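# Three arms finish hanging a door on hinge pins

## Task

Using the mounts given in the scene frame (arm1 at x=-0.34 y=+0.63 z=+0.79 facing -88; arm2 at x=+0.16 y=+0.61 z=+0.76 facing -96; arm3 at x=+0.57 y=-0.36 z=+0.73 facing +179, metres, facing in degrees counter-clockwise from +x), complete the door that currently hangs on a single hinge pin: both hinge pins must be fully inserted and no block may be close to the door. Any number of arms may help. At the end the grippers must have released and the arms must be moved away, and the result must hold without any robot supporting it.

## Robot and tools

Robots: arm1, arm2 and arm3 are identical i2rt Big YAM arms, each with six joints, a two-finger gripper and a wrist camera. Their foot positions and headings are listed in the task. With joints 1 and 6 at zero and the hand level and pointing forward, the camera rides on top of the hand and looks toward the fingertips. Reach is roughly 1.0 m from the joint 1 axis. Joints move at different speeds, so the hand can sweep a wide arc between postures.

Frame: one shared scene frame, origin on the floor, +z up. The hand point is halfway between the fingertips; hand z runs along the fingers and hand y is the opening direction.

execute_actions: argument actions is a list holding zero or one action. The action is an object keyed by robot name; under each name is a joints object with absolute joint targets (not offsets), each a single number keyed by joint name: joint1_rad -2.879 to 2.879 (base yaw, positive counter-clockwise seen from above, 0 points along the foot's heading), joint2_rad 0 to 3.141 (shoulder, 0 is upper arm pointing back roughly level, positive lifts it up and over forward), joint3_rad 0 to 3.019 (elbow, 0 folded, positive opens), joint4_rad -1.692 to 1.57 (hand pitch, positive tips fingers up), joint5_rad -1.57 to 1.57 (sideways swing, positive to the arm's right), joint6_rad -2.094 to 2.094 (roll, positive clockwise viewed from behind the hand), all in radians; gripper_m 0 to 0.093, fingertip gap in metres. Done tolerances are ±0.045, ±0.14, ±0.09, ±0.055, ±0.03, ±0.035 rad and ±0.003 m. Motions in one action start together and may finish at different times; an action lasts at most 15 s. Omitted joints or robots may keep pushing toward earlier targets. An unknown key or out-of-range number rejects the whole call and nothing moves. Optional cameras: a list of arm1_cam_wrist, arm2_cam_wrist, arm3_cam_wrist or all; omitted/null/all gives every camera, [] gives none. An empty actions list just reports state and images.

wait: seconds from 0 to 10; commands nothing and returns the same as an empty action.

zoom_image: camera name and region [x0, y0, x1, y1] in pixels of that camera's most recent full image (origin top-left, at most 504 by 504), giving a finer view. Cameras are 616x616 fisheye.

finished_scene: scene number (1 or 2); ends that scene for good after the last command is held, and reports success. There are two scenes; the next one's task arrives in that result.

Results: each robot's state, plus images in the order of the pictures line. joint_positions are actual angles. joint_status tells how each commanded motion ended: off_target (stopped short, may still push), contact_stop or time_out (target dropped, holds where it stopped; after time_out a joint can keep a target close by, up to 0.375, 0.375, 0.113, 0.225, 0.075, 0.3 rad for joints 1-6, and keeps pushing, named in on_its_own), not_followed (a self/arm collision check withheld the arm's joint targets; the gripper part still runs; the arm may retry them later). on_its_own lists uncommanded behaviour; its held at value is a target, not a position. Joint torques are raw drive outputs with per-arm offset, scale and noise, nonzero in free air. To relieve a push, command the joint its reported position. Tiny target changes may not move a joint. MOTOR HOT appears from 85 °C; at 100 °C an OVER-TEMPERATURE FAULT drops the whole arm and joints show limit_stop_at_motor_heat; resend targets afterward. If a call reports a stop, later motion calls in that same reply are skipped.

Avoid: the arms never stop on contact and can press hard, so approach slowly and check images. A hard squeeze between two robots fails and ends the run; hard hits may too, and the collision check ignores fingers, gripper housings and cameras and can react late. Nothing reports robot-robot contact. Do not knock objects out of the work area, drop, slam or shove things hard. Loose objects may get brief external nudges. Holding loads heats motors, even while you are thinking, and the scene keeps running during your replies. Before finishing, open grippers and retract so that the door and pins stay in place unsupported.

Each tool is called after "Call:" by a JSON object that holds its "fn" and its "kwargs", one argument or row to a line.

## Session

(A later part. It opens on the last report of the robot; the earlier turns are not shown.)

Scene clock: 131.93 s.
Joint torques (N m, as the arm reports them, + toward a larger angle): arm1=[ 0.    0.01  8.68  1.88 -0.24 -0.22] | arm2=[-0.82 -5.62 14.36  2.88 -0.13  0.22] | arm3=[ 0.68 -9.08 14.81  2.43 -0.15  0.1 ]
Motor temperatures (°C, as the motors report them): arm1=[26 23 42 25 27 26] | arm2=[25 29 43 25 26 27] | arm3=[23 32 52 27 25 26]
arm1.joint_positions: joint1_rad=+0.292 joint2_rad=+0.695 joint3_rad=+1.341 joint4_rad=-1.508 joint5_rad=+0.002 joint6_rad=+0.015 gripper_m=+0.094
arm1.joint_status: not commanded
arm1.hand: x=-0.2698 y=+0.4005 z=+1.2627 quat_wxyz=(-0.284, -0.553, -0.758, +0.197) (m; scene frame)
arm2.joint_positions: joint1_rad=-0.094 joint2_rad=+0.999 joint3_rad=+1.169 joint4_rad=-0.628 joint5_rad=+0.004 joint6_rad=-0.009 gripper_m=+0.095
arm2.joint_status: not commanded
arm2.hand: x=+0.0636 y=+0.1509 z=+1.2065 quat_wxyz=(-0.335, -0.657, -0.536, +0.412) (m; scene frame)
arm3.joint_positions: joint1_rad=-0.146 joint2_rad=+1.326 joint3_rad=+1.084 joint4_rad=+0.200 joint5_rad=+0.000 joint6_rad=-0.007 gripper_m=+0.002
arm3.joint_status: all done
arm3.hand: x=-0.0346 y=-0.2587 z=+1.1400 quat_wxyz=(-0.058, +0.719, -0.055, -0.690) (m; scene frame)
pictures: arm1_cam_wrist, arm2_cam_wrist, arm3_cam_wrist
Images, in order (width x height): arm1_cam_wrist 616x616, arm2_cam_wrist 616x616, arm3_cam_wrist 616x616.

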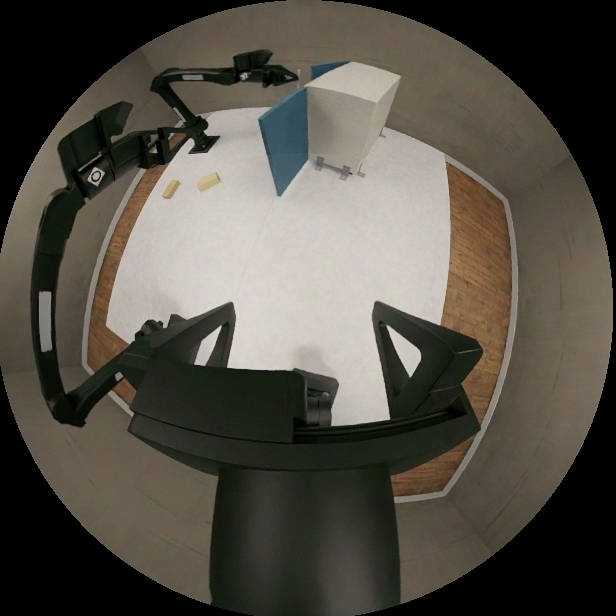

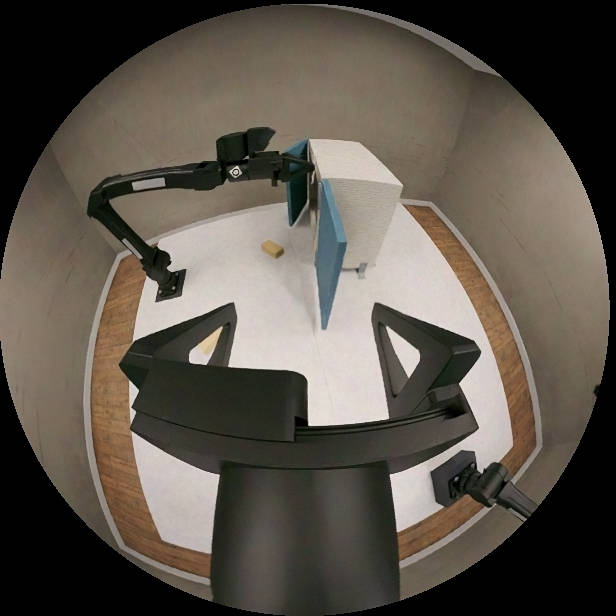

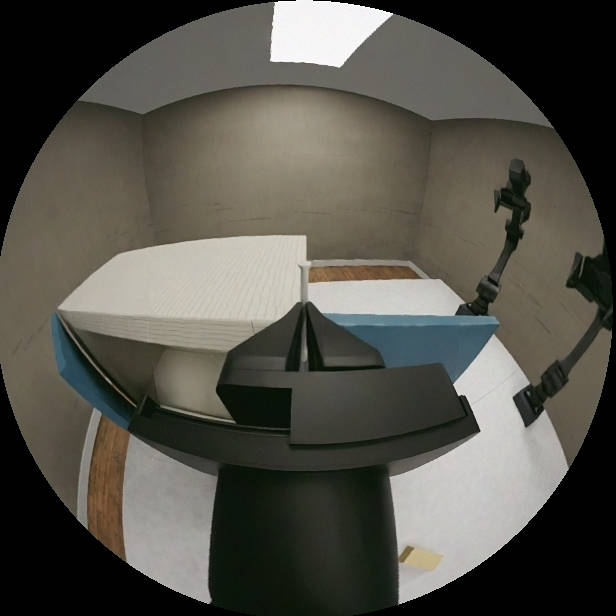

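Call:
{"fn": "execute_actions", "kwargs": {
  "actions": [
    {"arm3":{"joints":{"joint2_rad":1.41,"joint3_rad":1.11,"joint4_rad":0.43}}}
  ]
}}

Call:
{"fn": "zoom_image", "kwargs": {
  "camera": "arm2_cam_wrist",
  "region": [270, 130, 370, 230]
}}

Call:
{"fn": "zoom_image", "kwargs": {
  "camera": "arm1_cam_wrist",
  "region": [240, 40, 360, 140]
}}

Scene clock: 144.07 s.
Joint torques (N m, as the arm reports them, + toward a larger angle): arm1=[ 0.16 -0.07  8.64  1.88 -0.23 -0.21] | arm2=[-1.4  -5.61 14.36  2.74 -0.16  0.21] | arm3=[ 1.25 -9.45 12.08  2.87 -0.13  0.1 ]
Motor temperatures (°C, as the motors report them): arm1=[26 23 42 25 27 26] | arm2=[25 29 44 25 26 27] | arm3=[23 32 53 27 25 26]
arm1.joint_positions: joint1_rad=+0.292 joint2_rad=+0.695 joint3_rad=+1.341 joint4_rad=-1.508 joint5_rad=+0.002 joint6_rad=+0.015 gripper_m=+0.094
arm1.joint_status: not commanded
arm1.hand: x=-0.2698 y=+0.4005 z=+1.2627 quat_wxyz=(-0.284, -0.553, -0.758, +0.197) (m; scene frame)
arm2.joint_positions: joint1_rad=-0.094 joint2_rad=+0.999 joint3_rad=+1.169 joint4_rad=-0.628 joint5_rad=+0.004 joint6_rad=-0.009 gripper_m=+0.095
arm2.joint_status: not commanded
arm2.hand: x=+0.0636 y=+0.1509 z=+1.2065 quat_wxyz=(-0.335, -0.657, -0.536, +0.412) (m; scene frame)
arm3.joint_positions: joint1_rad=-0.146 joint2_rad=+1.397 joint3_rad=+1.083 joint4_rad=+0.398 joint5_rad=+0.000 joint6_rad=-0.007 gripper_m=+0.002
arm3.joint_status: all done
arm3.hand: x=-0.0535 y=-0.2557 z=+1.1448 quat_wxyz=(-0.062, +0.675, -0.052, -0.734) (m; scene frame)
pictures: arm1_cam_wrist, arm2_cam_wrist, arm3_cam_wrist
Images, in order (width x height): arm1_cam_wrist 616x616, arm2_cam_wrist 616x616, arm3_cam_wrist 616x616.

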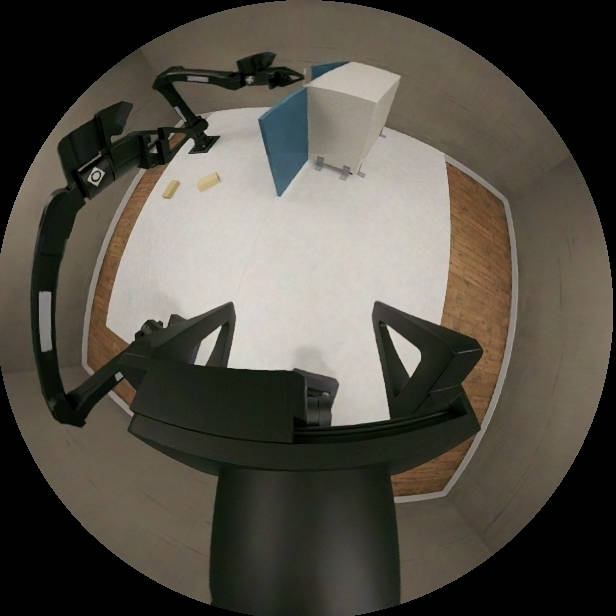

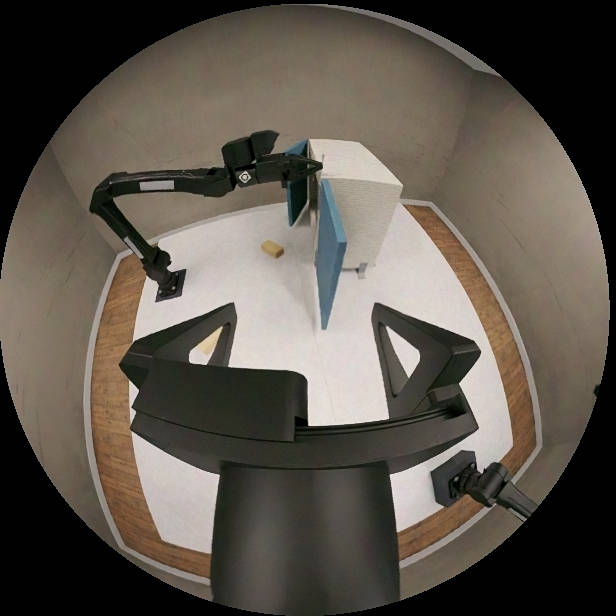

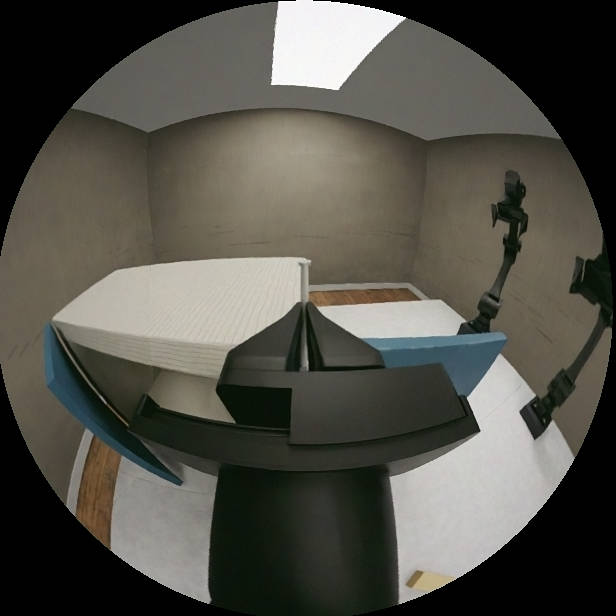

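Region (270, 130, 370, 230) of arm2_cam_wrist's 616x616 image, scaled by 5.040, with more detail than that image has.

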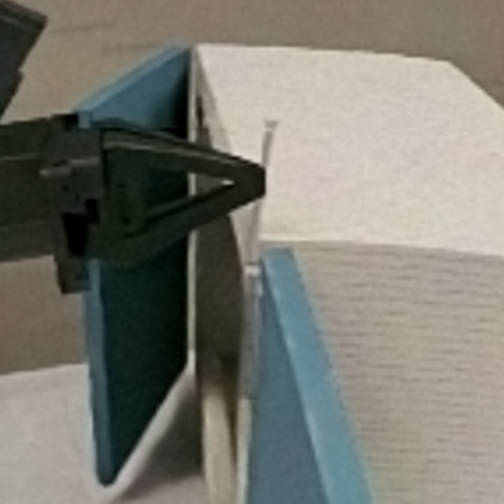

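Region (240, 40, 360, 140) of arm1_cam_wrist's 616x616 image, scaled by 4.200, with more detail than that image has.

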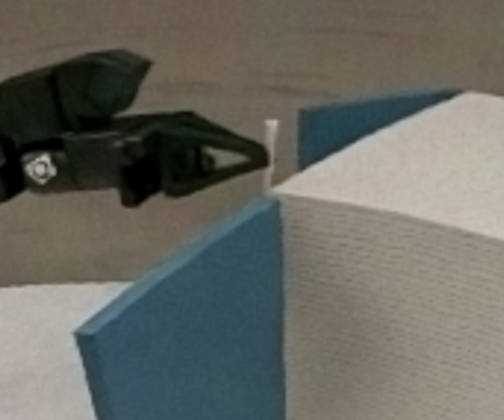

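Call:
{"fn": "execute_actions", "kwargs": {
  "actions": [
    {"arm3":{"joints":{"joint2_rad":1.44,"joint3_rad":1.02,"joint4_rad":0.62}}}
  ],
  "cameras": ["arm1_cam_wrist","arm2_cam_wrist"]
}}

Call:
{"fn": "zoom_image", "kwargs": {
  "camera": "arm2_cam_wrist",
  "region": [280, 130, 360, 210]
}}

Call:
{"fn": "zoom_image", "kwargs": {
  "camera": "arm1_cam_wrist",
  "region": [260, 40, 340, 120]
}}

Scene clock: 153.10 s.
Joint torques (N m, as the arm reports them, + toward a larger angle): arm1=[ 0.14 -0.01  8.63  1.9  -0.25 -0.2 ] | arm2=[-1.29 -5.58 14.41  2.8  -0.14  0.18] | arm3=[ 0.75 -9.19  9.3   2.46 -0.13  0.12]
Motor temperatures (°C, as the motors report them): arm1=[26 23 42 25 27 26] | arm2=[25 29 45 25 26 27] | arm3=[23 32 52 27 25 26]
arm1.joint_positions: joint1_rad=+0.292 joint2_rad=+0.695 joint3_rad=+1.341 joint4_rad=-1.508 joint5_rad=+0.002 joint6_rad=+0.015 gripper_m=+0.094
arm1.joint_status: not commanded
arm1.hand: x=-0.2698 y=+0.4005 z=+1.2627 quat_wxyz=(-0.284, -0.553, -0.758, +0.197) (m; scene frame)
arm2.joint_positions: joint1_rad=-0.094 joint2_rad=+0.999 joint3_rad=+1.169 joint4_rad=-0.628 joint5_rad=+0.004 joint6_rad=-0.009 gripper_m=+0.095
arm2.joint_status: not commanded
arm2.hand: x=+0.0636 y=+0.1509 z=+1.2065 quat_wxyz=(-0.335, -0.657, -0.536, +0.412) (m; scene frame)
arm3.joint_positions: joint1_rad=-0.146 joint2_rad=+1.422 joint3_rad=+1.022 joint4_rad=+0.598 joint5_rad=+0.000 joint6_rad=-0.007 gripper_m=+0.002
arm3.joint_status: all done
arm3.hand: x=-0.0478 y=-0.2566 z=+1.1411 quat_wxyz=(-0.065, +0.632, -0.049, -0.770) (m; scene frame)
pictures: arm1_cam_wrist, arm2_cam_wrist
Images, in order (width x height): arm1_cam_wrist 616x616, arm2_cam_wrist 616x616.

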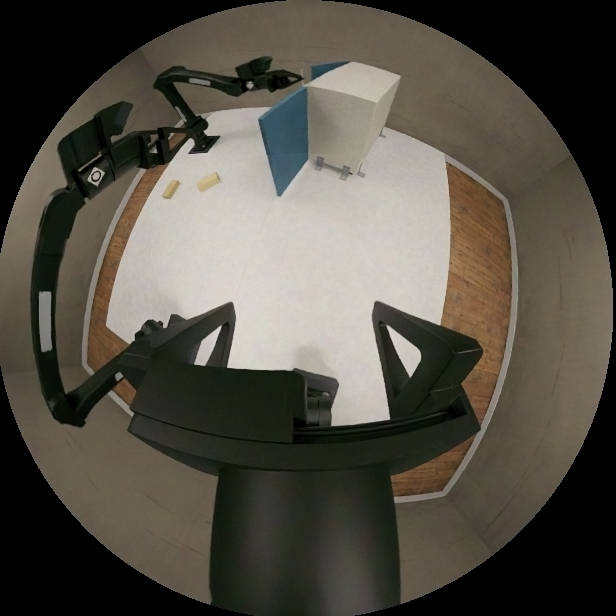

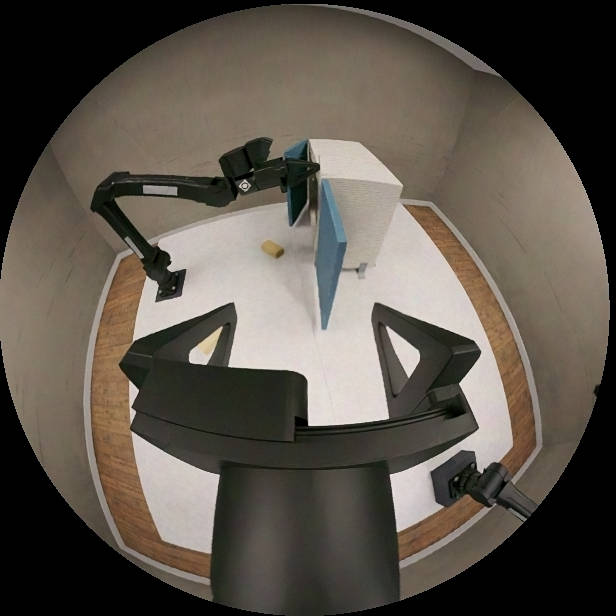

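Region (280, 130, 360, 210) of arm2_cam_wrist's 616x616 image, scaled by 6.300, with more detail than that image has.

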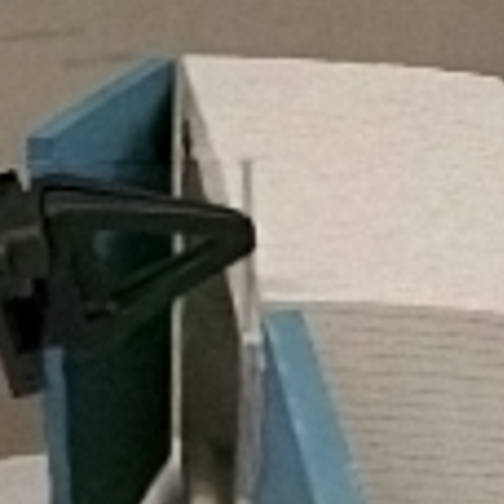

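Region (260, 40, 340, 120) of arm1_cam_wrist's 616x616 image, scaled by 6.300, with more detail than that image has.

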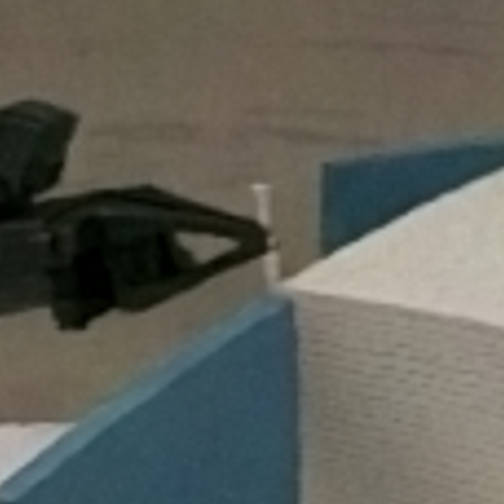

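Call:
{"fn": "execute_actions", "kwargs": {
  "actions": [
    {"arm3":{"joints":{"joint2_rad":1.46,"joint3_rad":0.975,"joint4_rad":0.66}}}
  ]
}}

Call:
{"fn": "zoom_image", "kwargs": {
  "camera": "arm2_cam_wrist",
  "region": [280, 130, 360, 210]
}}

Scene clock: 159.33 s.
Joint torques (N m, as the arm reports them, + toward a larger angle): arm1=[ 0.16 -0.06  8.63  1.88 -0.23 -0.2 ] | arm2=[-0.75 -5.79 14.35  2.73 -0.16  0.2 ] | arm3=[ 1.1  -9.33  9.23  1.93 -0.13  0.11]
Motor temperatures (°C, as the motors report them): arm1=[26 23 42 25 27 26] | arm2=[25 29 45 26 26 27] | arm3=[23 32 50 27 25 26]
arm1.joint_positions: joint1_rad=+0.292 joint2_rad=+0.695 joint3_rad=+1.341 joint4_rad=-1.508 joint5_rad=+0.002 joint6_rad=+0.015 gripper_m=+0.094
arm1.joint_status: not commanded
arm1.hand: x=-0.2698 y=+0.4005 z=+1.2627 quat_wxyz=(-0.284, -0.553, -0.758, +0.197) (m; scene frame)
arm2.joint_positions: joint1_rad=-0.094 joint2_rad=+0.999 joint3_rad=+1.169 joint4_rad=-0.628 joint5_rad=+0.004 joint6_rad=-0.009 gripper_m=+0.095
arm2.joint_status: not commanded
arm2.hand: x=+0.0636 y=+0.1509 z=+1.2065 quat_wxyz=(-0.335, -0.657, -0.536, +0.412) (m; scene frame)
arm3.joint_positions: joint1_rad=-0.146 joint2_rad=+1.449 joint3_rad=+0.974 joint4_rad=+0.652 joint5_rad=+0.000 joint6_rad=-0.007 gripper_m=+0.002
arm3.joint_status: all done
arm3.hand: x=-0.0470 y=-0.2567 z=+1.1103 quat_wxyz=(-0.065, +0.640, -0.049, -0.764) (m; scene frame)
pictures: arm1_cam_wrist, arm2_cam_wrist, arm3_cam_wrist
Images, in order (width x height): arm1_cam_wrist 616x616, arm2_cam_wrist 616x616, arm3_cam_wrist 616x616.

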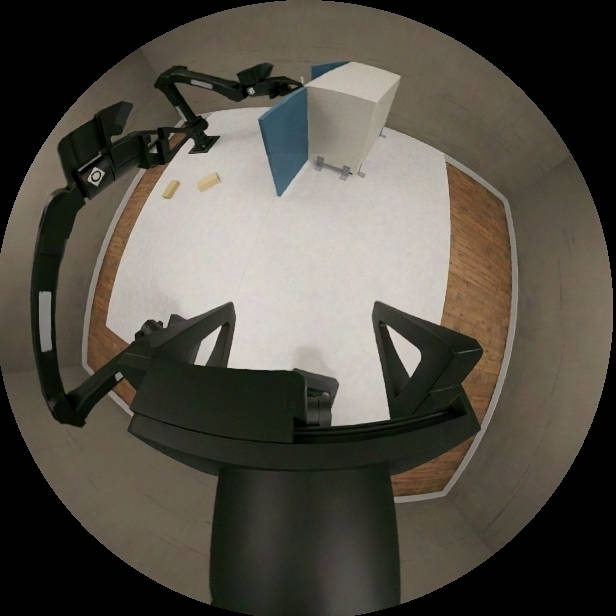

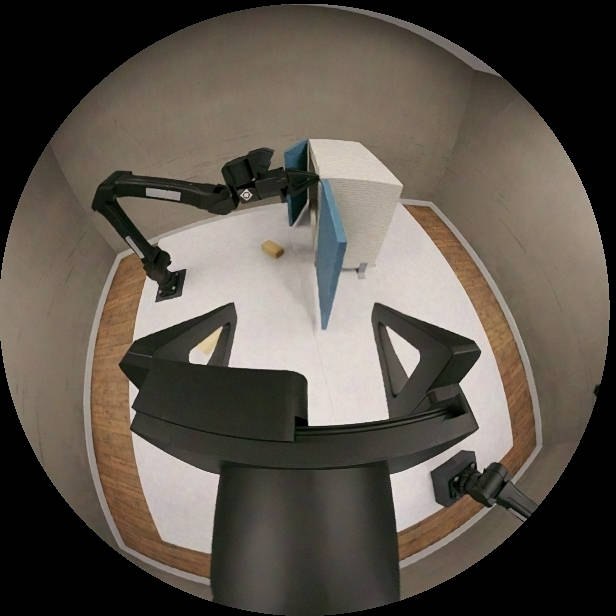

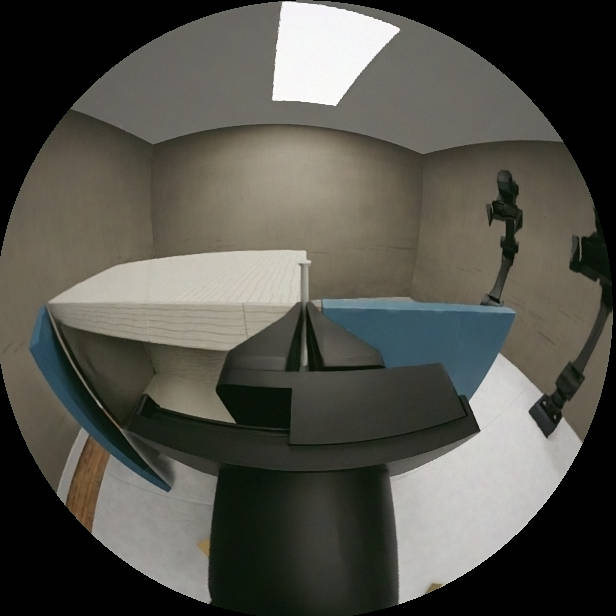

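Region (280, 130, 360, 210) of arm2_cam_wrist's 616x616 image, scaled by 6.300, with more detail than that image has.

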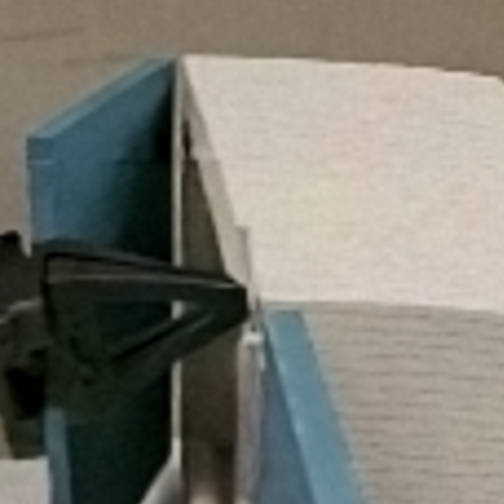

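Call:
{"fn": "execute_actions", "kwargs": {
  "actions": [
    {"arm3":{"joints":{"joint2_rad":1.41,"joint3_rad":1.04,"joint4_rad":0.6}}}
  ],
  "cameras": []
}}

Call:
{"fn": "execute_actions", "kwargs": {
  "actions": [
    {"arm3":{"joints":{"joint1_rad":-0.178,"joint2_rad":1.435}}}
  ]
}}

Call:
{"fn": "zoom_image", "kwargs": {
  "camera": "arm2_cam_wrist",
  "region": [280, 130, 360, 210]
}}

Scene clock: 169.77 s.
Joint torques (N m, as the arm reports them, + toward a larger angle): arm1=[ 0.24 -0.11  8.67  1.86 -0.23 -0.21] | arm2=[-1.15 -5.72 14.34  2.8  -0.17  0.21] | arm3=[  1.1  -11.76  13.98   1.49  -0.12   0.06]
Motor temperatures (°C, as the motors report them): arm1=[26 23 42 25 27 26] | arm2=[25 29 45 26 26 27] | arm3=[23 32 49 27 25 26]
arm1.joint_positions: joint1_rad=+0.292 joint2_rad=+0.695 joint3_rad=+1.341 joint4_rad=-1.508 joint5_rad=+0.002 joint6_rad=+0.015 gripper_m=+0.094
arm1.joint_status: not commanded
arm1.hand: x=-0.2698 y=+0.4005 z=+1.2627 quat_wxyz=(-0.284, -0.553, -0.758, +0.197) (m; scene frame)
arm2.joint_positions: joint1_rad=-0.094 joint2_rad=+0.999 joint3_rad=+1.169 joint4_rad=-0.628 joint5_rad=+0.004 joint6_rad=-0.009 gripper_m=+0.095
arm2.joint_status: not commanded
arm2.hand: x=+0.0636 y=+0.1509 z=+1.2065 quat_wxyz=(-0.335, -0.657, -0.536, +0.412) (m; scene frame)
arm3.joint_positions: joint1_rad=-0.146 joint2_rad=+1.430 joint3_rad=+0.986 joint4_rad=+0.610 joint5_rad=+0.000 joint6_rad=-0.007 gripper_m=+0.002
arm3.joint_status: all done
arm3.hand: x=-0.0453 y=-0.2570 z=+1.1183 quat_wxyz=(-0.064, +0.644, -0.050, -0.760) (m; scene frame)
pictures: none
No camera images: the call's "cameras" was empty. Leave "cameras" out to get every camera's image.

Scene clock: 170.30 s.
Joint torques (N m, as the arm reports them, + toward a larger angle): arm1=[ 0.02 -0.09  8.66  1.91 -0.23 -0.2 ] | arm2=[-0.8  -5.9  14.41  2.75 -0.17  0.2 ] | arm3=[ -2.21 -10.03  14.     1.3    0.     0.04]
Motor temperatures (°C, as the motors report them): arm1=[26 23 42 25 27 26] | arm2=[25 29 45 26 26 27] | arm3=[23 32 49 27 25 26]
arm1.joint_positions: joint1_rad=+0.292 joint2_rad=+0.695 joint3_rad=+1.341 joint4_rad=-1.508 joint5_rad=+0.002 joint6_rad=+0.015 gripper_m=+0.094
arm1.joint_status: not commanded
arm1.hand: x=-0.2698 y=+0.4005 z=+1.2627 quat_wxyz=(-0.284, -0.553, -0.758, +0.197) (m; scene frame)
arm2.joint_positions: joint1_rad=-0.094 joint2_rad=+0.999 joint3_rad=+1.169 joint4_rad=-0.628 joint5_rad=+0.004 joint6_rad=-0.009 gripper_m=+0.095
arm2.joint_status: not commanded
arm2.hand: x=+0.0636 y=+0.1509 z=+1.2065 quat_wxyz=(-0.335, -0.657, -0.536, +0.412) (m; scene frame)
arm3.joint_positions: joint1_rad=-0.149 joint2_rad=+1.430 joint3_rad=+0.986 joint4_rad=+0.610 joint5_rad=-0.004 joint6_rad=-0.002 gripper_m=+0.002
arm3.joint_status: all done
arm3.hand: x=-0.0451 y=-0.2557 z=+1.1183 quat_wxyz=(-0.063, +0.644, -0.051, -0.761) (m; scene frame)
pictures: arm1_cam_wrist, arm2_cam_wrist, arm3_cam_wrist
Images, in order (width x height): arm1_cam_wrist 616x616, arm2_cam_wrist 616x616, arm3_cam_wrist 616x616.

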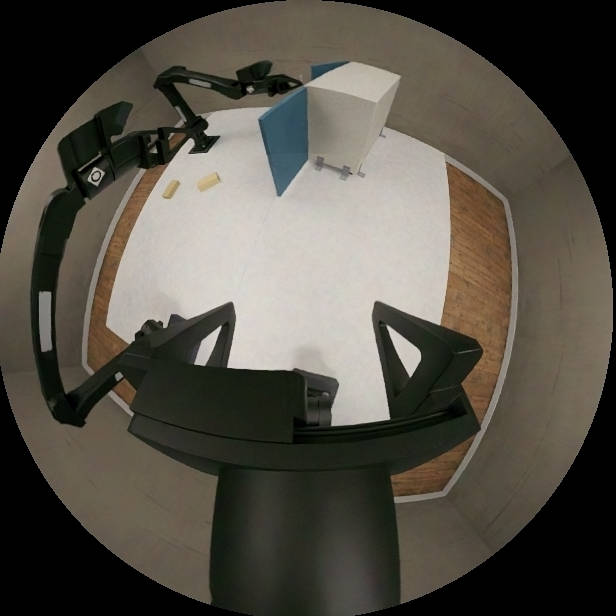

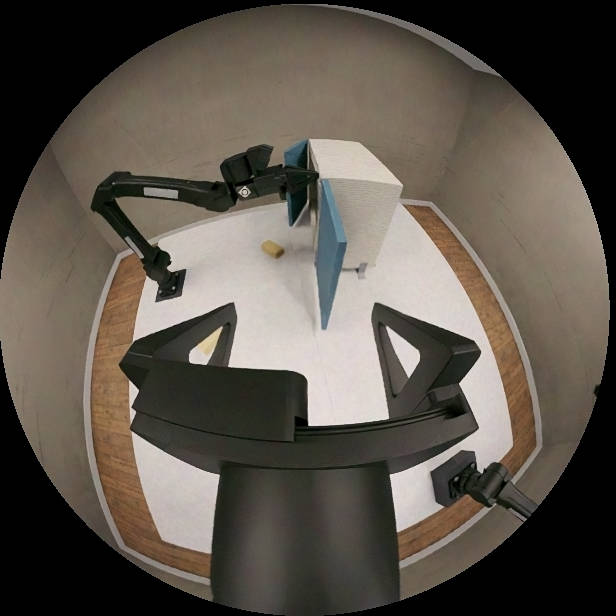

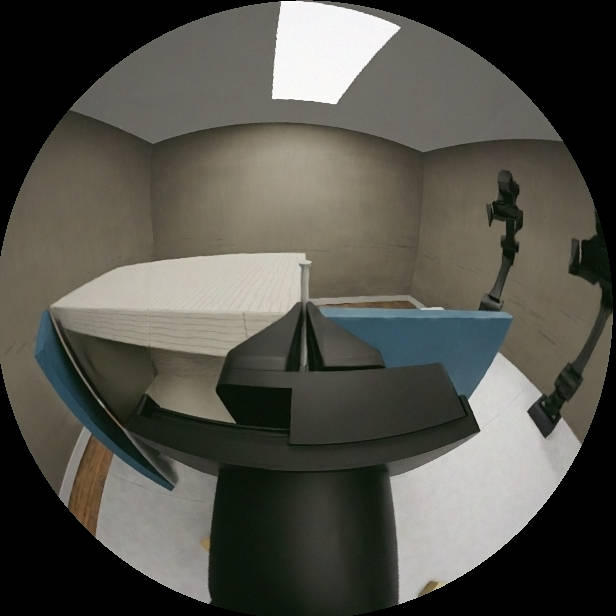

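Region (280, 130, 360, 210) of arm2_cam_wrist's 616x616 image, scaled by 6.300, with more detail than that image has.

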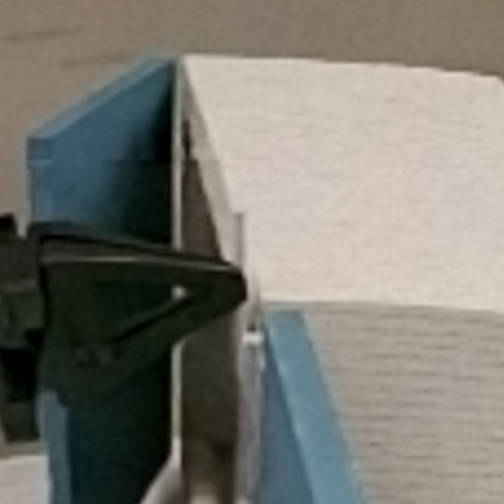

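Call:
{"fn": "execute_actions", "kwargs": {
  "actions": [
    {"arm3":{"joints":{"joint1_rad":-0.146,"joint2_rad":1.47,"joint3_rad":0.94,"joint4_rad":0.68}}}
  ]
}}

Call:
{"fn": "zoom_image", "kwargs": {
  "camera": "arm2_cam_wrist",
  "region": [280, 130, 360, 210]
}}

Scene clock: 176.10 s.
Joint torques (N m, as the arm reports them, + toward a larger angle): arm1=[ 0.17  0.04  8.66  1.86 -0.24 -0.21] | arm2=[-1.02 -5.93 14.19  2.78 -0.16  0.22] | arm3=[ 0.23 -9.88  9.18  2.39 -0.02  0.05]
Motor temperatures (°C, as the motors report them): arm1=[26 23 42 25 27 26] | arm2=[25 29 45 26 26 27] | arm3=[23 32 50 27 25 26]
arm1.joint_positions: joint1_rad=+0.292 joint2_rad=+0.695 joint3_rad=+1.341 joint4_rad=-1.508 joint5_rad=+0.002 joint6_rad=+0.015 gripper_m=+0.094
arm1.joint_status: not commanded
arm1.hand: x=-0.2698 y=+0.4005 z=+1.2627 quat_wxyz=(-0.284, -0.553, -0.758, +0.197) (m; scene frame)
arm2.joint_positions: joint1_rad=-0.094 joint2_rad=+0.999 joint3_rad=+1.169 joint4_rad=-0.628 joint5_rad=+0.004 joint6_rad=-0.009 gripper_m=+0.095
arm2.joint_status: not commanded
arm2.hand: x=+0.0636 y=+0.1509 z=+1.2065 quat_wxyz=(-0.335, -0.657, -0.536, +0.412) (m; scene frame)
arm3.joint_positions: joint1_rad=-0.148 joint2_rad=+1.458 joint3_rad=+0.938 joint4_rad=+0.660 joint5_rad=-0.004 joint6_rad=-0.002 gripper_m=+0.002
arm3.joint_status: all done
arm3.hand: x=-0.0435 y=-0.2561 z=+1.0858 quat_wxyz=(-0.062, +0.654, -0.051, -0.752) (m; scene frame)
pictures: arm1_cam_wrist, arm2_cam_wrist, arm3_cam_wrist
Images, in order (width x height): arm1_cam_wrist 616x616, arm2_cam_wrist 616x616, arm3_cam_wrist 616x616.

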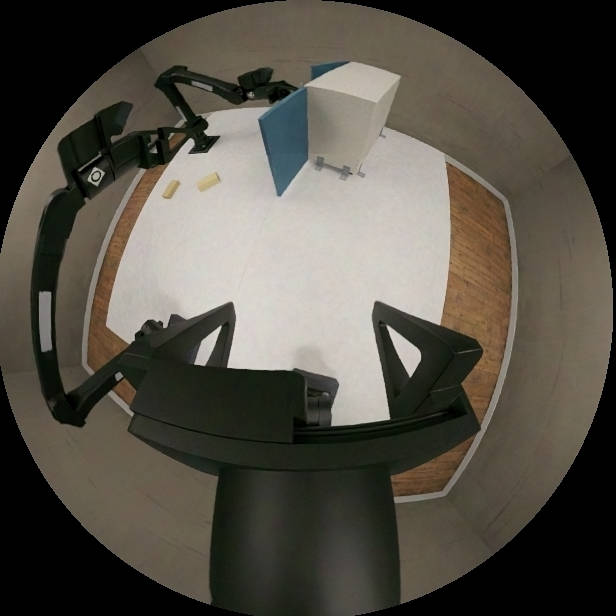

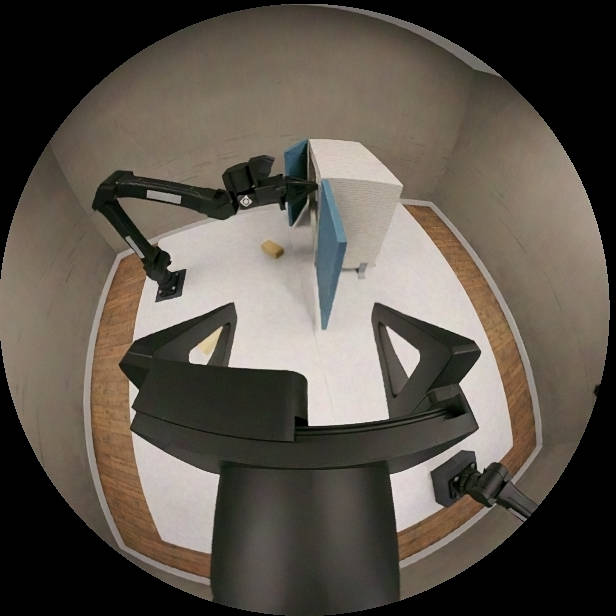

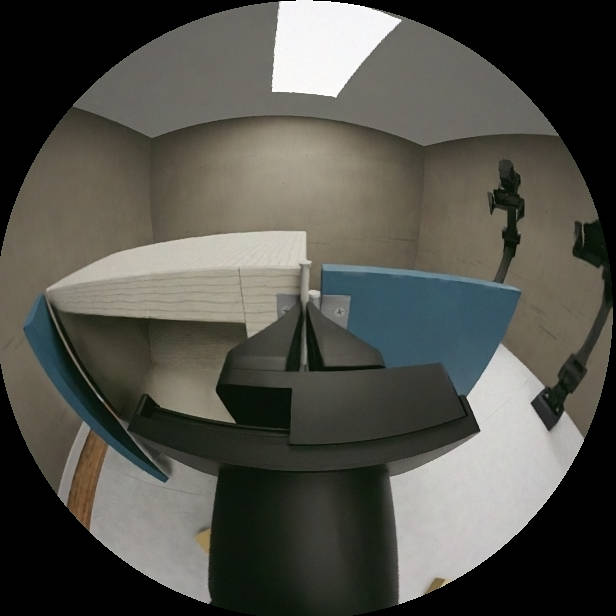

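Region (280, 130, 360, 210) of arm2_cam_wrist's 616x616 image, scaled by 6.300, with more detail than that image has.

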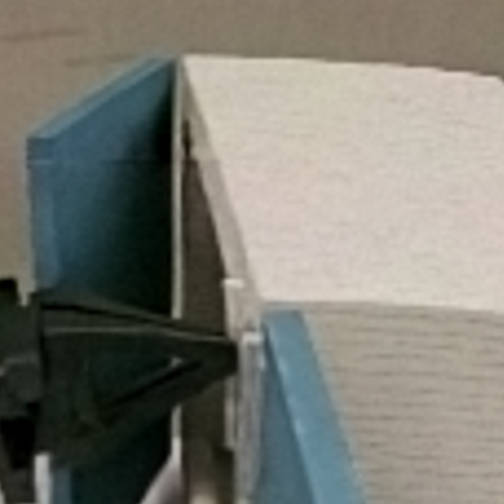

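Call:
{"fn": "zoom_image", "kwargs": {
  "camera": "arm3_cam_wrist",
  "region": [260, 240, 370, 350]
}}

Region (260, 240, 370, 350) of arm3_cam_wrist's 616x616 image, scaled by 4.582, with more detail than that image has.

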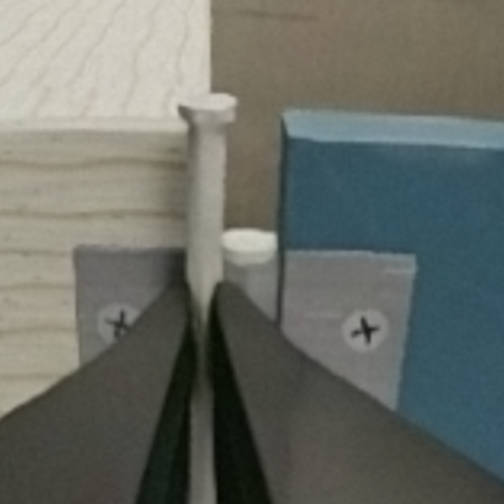

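Call:
{"fn": "execute_actions", "kwargs": {
  "actions": [
    {"arm3":{"joints":{"joint2_rad":1.38,"joint3_rad":0.8,"joint4_rad":0.75}}}
  ],
  "cameras": []
}}

Call:
{"fn": "execute_actions", "kwargs": {
  "actions": [
    {"arm3":{"joints":{"joint1_rad":-0.175,"joint2_rad":1.747,"joint3_rad":0.65,"joint4_rad":1.29}},"arm2":{"joints":{"joint2_rad":1.25,"joint4_rad":-0.75}}}
  ]
}}

Scene clock: 191.30 s.
Joint torques (N m, as the arm reports them, + toward a larger angle): arm1=[ 0.02 -0.04  8.65  1.89 -0.23 -0.2 ] | arm2=[-1.26 -6.14 14.34  2.78 -0.18  0.2 ] | arm3=[  0.08 -10.6    8.73   2.48  -0.01   0.06]
Motor temperatures (°C, as the motors report them): arm1=[26 23 42 25 27 26] | arm2=[25 29 46 26 26 27] | arm3=[23 32 48 27 25 26]
arm1.joint_positions: joint1_rad=+0.292 joint2_rad=+0.695 joint3_rad=+1.341 joint4_rad=-1.508 joint5_rad=+0.002 joint6_rad=+0.015 gripper_m=+0.094
arm1.joint_status: not commanded
arm1.hand: x=-0.2698 y=+0.4005 z=+1.2627 quat_wxyz=(-0.284, -0.553, -0.758, +0.197) (m; scene frame)
arm2.joint_positions: joint1_rad=-0.094 joint2_rad=+0.999 joint3_rad=+1.169 joint4_rad=-0.628 joint5_rad=+0.004 joint6_rad=-0.009 gripper_m=+0.095
arm2.joint_status: not commanded
arm2.hand: x=+0.0636 y=+0.1509 z=+1.2065 quat_wxyz=(-0.335, -0.657, -0.536, +0.412) (m; scene frame)
arm3.joint_positions: joint1_rad=-0.148 joint2_rad=+1.395 joint3_rad=+0.800 joint4_rad=+0.728 joint5_rad=-0.003 joint6_rad=-0.002 gripper_m=+0.002
arm3.joint_status: all done
arm3.hand: x=-0.0049 y=-0.2625 z=+1.0610 quat_wxyz=(-0.062, +0.656, -0.052, -0.750) (m; scene frame)
pictures: none
No camera images: the call's "cameras" was empty. Leave "cameras" out to get every camera's image.

Scene clock: 192.57 s.
Joint torques (N m, as the arm reports them, + toward a larger angle): arm1=[ 0.15 -0.06  8.66  1.86 -0.24 -0.2 ] | arm2=[-1.01 -9.88 14.12  0.89 -0.15  0.25] | arm3=[ -0.39 -11.17   5.95   2.44  -0.03   0.05]
Motor temperatures (°C, as the motors report them): arm1=[26 23 42 25 27 26] | arm2=[25 29 46 26 26 27] | arm3=[23 32 48 27 25 26]
arm1.joint_positions: joint1_rad=+0.292 joint2_rad=+0.695 joint3_rad=+1.341 joint4_rad=-1.508 joint5_rad=+0.002 joint6_rad=+0.015 gripper_m=+0.094
arm1.joint_status: not commanded
arm1.hand: x=-0.2698 y=+0.4005 z=+1.2627 quat_wxyz=(-0.284, -0.553, -0.758, +0.197) (m; scene frame)
arm2.joint_positions: joint1_rad=-0.094 joint2_rad=+1.257 joint3_rad=+1.169 joint4_rad=-0.734 joint5_rad=+0.004 joint6_rad=-0.009 gripper_m=+0.095
arm2.joint_status: all done
arm2.hand: x=+0.0552 y=+0.1046 z=+1.0628 quat_wxyz=(-0.232, -0.720, -0.589, +0.285) (m; scene frame)
arm3.joint_positions: joint1_rad=-0.163 joint2_rad=+1.756 joint3_rad=+0.644 joint4_rad=+1.268 joint5_rad=-0.003 joint6_rad=-0.002 gripper_m=+0.002
arm3.joint_status: all done
arm3.hand: x=+0.0085 y=-0.2562 z=+0.9128 quat_wxyz=(-0.068, +0.647, -0.056, -0.757) (m; scene frame)
pictures: arm1_cam_wrist, arm2_cam_wrist, arm3_cam_wrist
Images, in order (width x height): arm1_cam_wrist 616x616, arm2_cam_wrist 616x616, arm3_cam_wrist 616x616.

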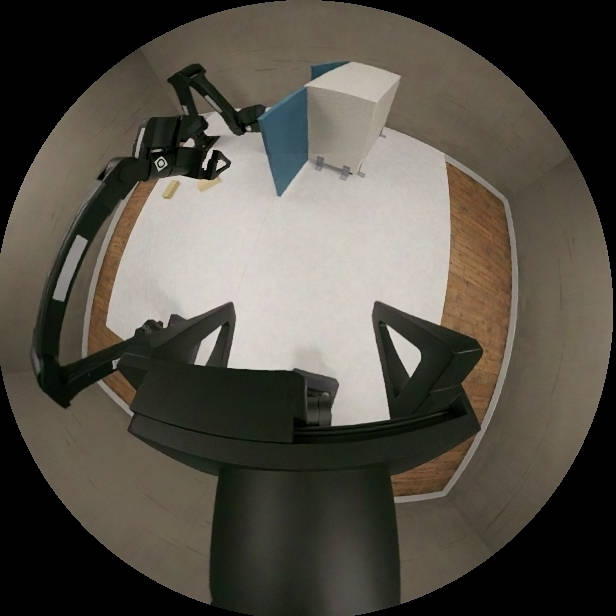

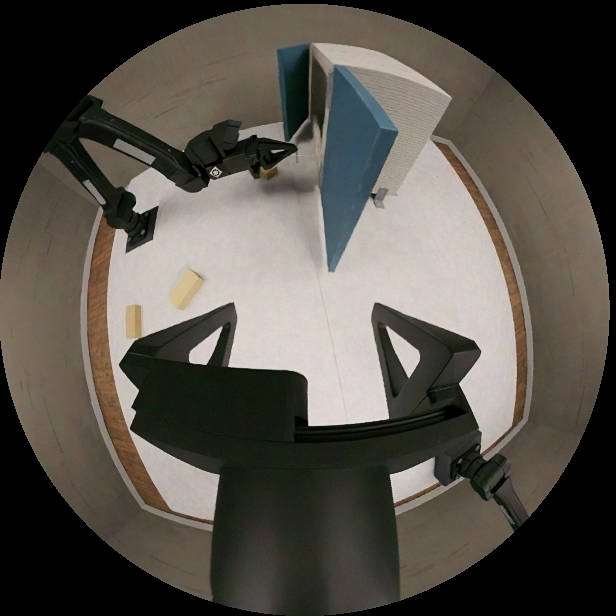

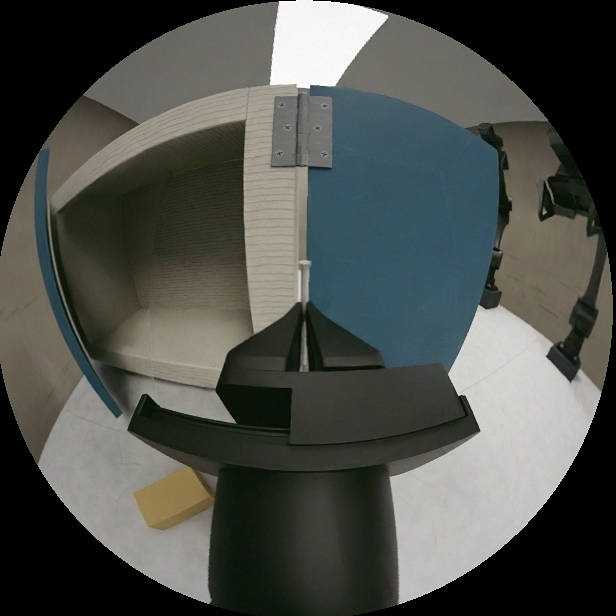

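Call:
{"fn": "execute_actions", "kwargs": {
  "actions": [
    {"arm3":{"joints":{"joint3_rad":0.76,"joint4_rad":1.2}}}
  ],
  "cameras": []
}}

Call:
{"fn": "execute_actions", "kwargs": {
  "actions": [
    {"arm3":{"joints":{"joint2_rad":1.85,"joint3_rad":0.84,"joint4_rad":1.22}}}
  ]
}}

Call:
{"fn": "zoom_image", "kwargs": {
  "camera": "arm2_cam_wrist",
  "region": [270, 100, 370, 200]
}}

Scene clock: 203.13 s.
Joint torques (N m, as the arm reports them, + toward a larger angle): arm1=[ 0.2   0.11  8.65  1.84 -0.24 -0.22] | arm2=[-0.7  -9.77 14.09  0.83 -0.14  0.2 ] | arm3=[ -0.74 -11.32   8.22   1.33  -0.03   0.06]
Motor temperatures (°C, as the motors report them): arm1=[26 23 42 25 27 26] | arm2=[25 29 46 25 26 27] | arm3=[23 32 46 27 25 26]
arm1.joint_positions: joint1_rad=+0.292 joint2_rad=+0.695 joint3_rad=+1.341 joint4_rad=-1.508 joint5_rad=+0.002 joint6_rad=+0.015 gripper_m=+0.094
arm1.joint_status: not commanded
arm1.hand: x=-0.2698 y=+0.4005 z=+1.2627 quat_wxyz=(-0.284, -0.553, -0.758, +0.197) (m; scene frame)
arm2.joint_positions: joint1_rad=-0.094 joint2_rad=+1.257 joint3_rad=+1.169 joint4_rad=-0.734 joint5_rad=+0.004 joint6_rad=-0.009 gripper_m=+0.095
arm2.joint_status: not commanded
arm2.hand: x=+0.0552 y=+0.1046 z=+1.0628 quat_wxyz=(-0.232, -0.720, -0.589, +0.285) (m; scene frame)
arm3.joint_positions: joint1_rad=-0.163 joint2_rad=+1.756 joint3_rad=+0.733 joint4_rad=+1.210 joint5_rad=-0.003 joint6_rad=-0.002 gripper_m=+0.002
arm3.joint_status: all done
arm3.hand: x=-0.0197 y=-0.2511 z=+0.9369 quat_wxyz=(-0.069, +0.635, -0.055, -0.767) (m; scene frame)
pictures: none
No camera images: the call's "cameras" was empty. Leave "cameras" out to get every camera's image.

Scene clock: 203.93 s.
Joint torques (N m, as the arm reports them, + toward a larger angle): arm1=[-0.08  0.04  8.67  1.89 -0.23 -0.22] | arm2=[ -1.11 -10.08  14.09   0.99  -0.14   0.21] | arm3=[ -0.83 -11.61   8.48   1.97  -0.01   0.05]
Motor temperatures (°C, as the motors report them): arm1=[26 23 42 25 27 26] | arm2=[25 29 46 25 26 27] | arm3=[23 32 46 27 25 26]
arm1.joint_positions: joint1_rad=+0.292 joint2_rad=+0.695 joint3_rad=+1.341 joint4_rad=-1.508 joint5_rad=+0.002 joint6_rad=+0.015 gripper_m=+0.094
arm1.joint_status: not commanded
arm1.hand: x=-0.2698 y=+0.4005 z=+1.2627 quat_wxyz=(-0.284, -0.553, -0.758, +0.197) (m; scene frame)
arm2.joint_positions: joint1_rad=-0.094 joint2_rad=+1.257 joint3_rad=+1.169 joint4_rad=-0.734 joint5_rad=+0.004 joint6_rad=-0.009 gripper_m=+0.095
arm2.joint_status: not commanded
arm2.hand: x=+0.0552 y=+0.1046 z=+1.0628 quat_wxyz=(-0.232, -0.720, -0.589, +0.285) (m; scene frame)
arm3.joint_positions: joint1_rad=-0.163 joint2_rad=+1.844 joint3_rad=+0.811 joint4_rad=+1.210 joint5_rad=-0.003 joint6_rad=-0.002 gripper_m=+0.002
arm3.joint_status: all done
arm3.hand: x=-0.0475 y=-0.2461 z=+0.9190 quat_wxyz=(-0.068, +0.639, -0.055, -0.764) (m; scene frame)
pictures: arm1_cam_wrist, arm2_cam_wrist, arm3_cam_wrist
Images, in order (width x height): arm1_cam_wrist 616x616, arm2_cam_wrist 616x616, arm3_cam_wrist 616x616.

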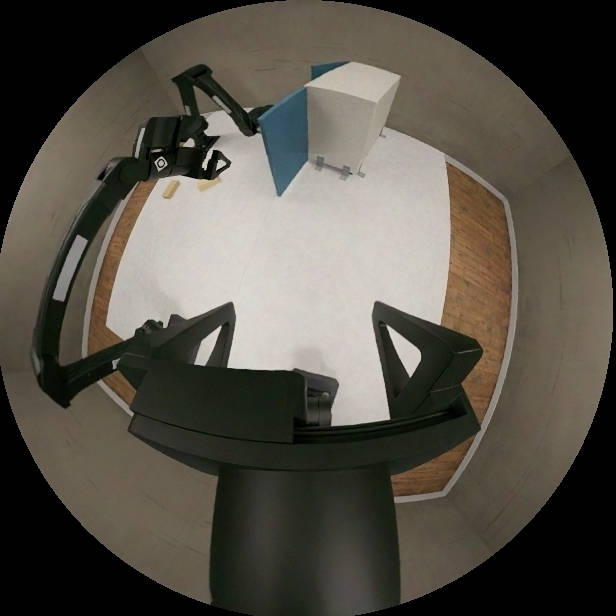

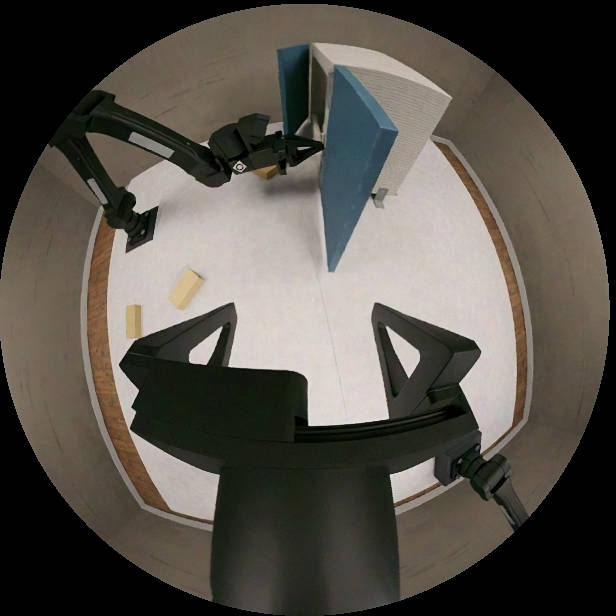

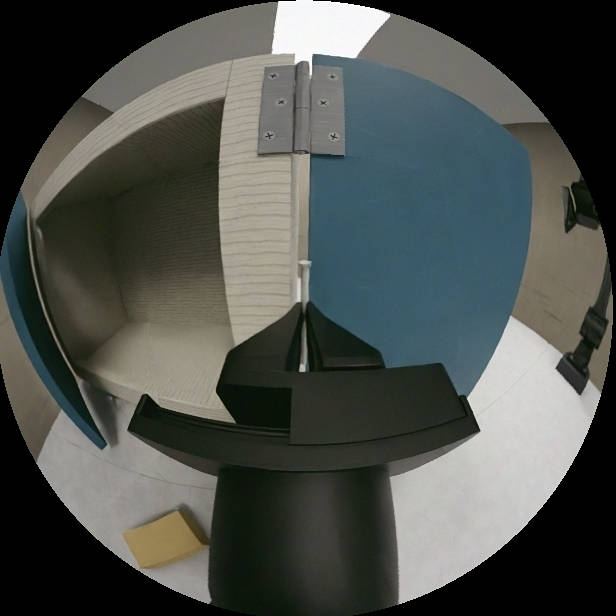

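Region (270, 100, 370, 200) of arm2_cam_wrist's 616x616 image, scaled by 5.040, with more detail than that image has.

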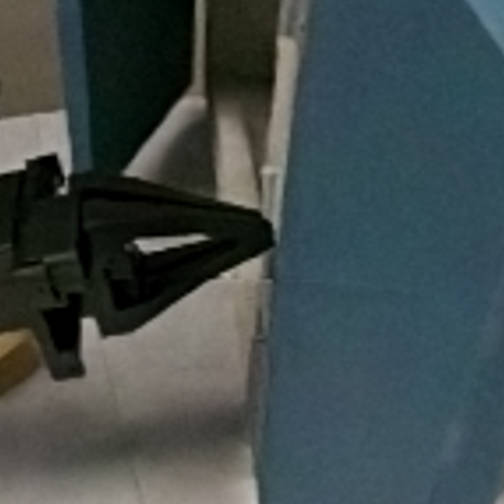

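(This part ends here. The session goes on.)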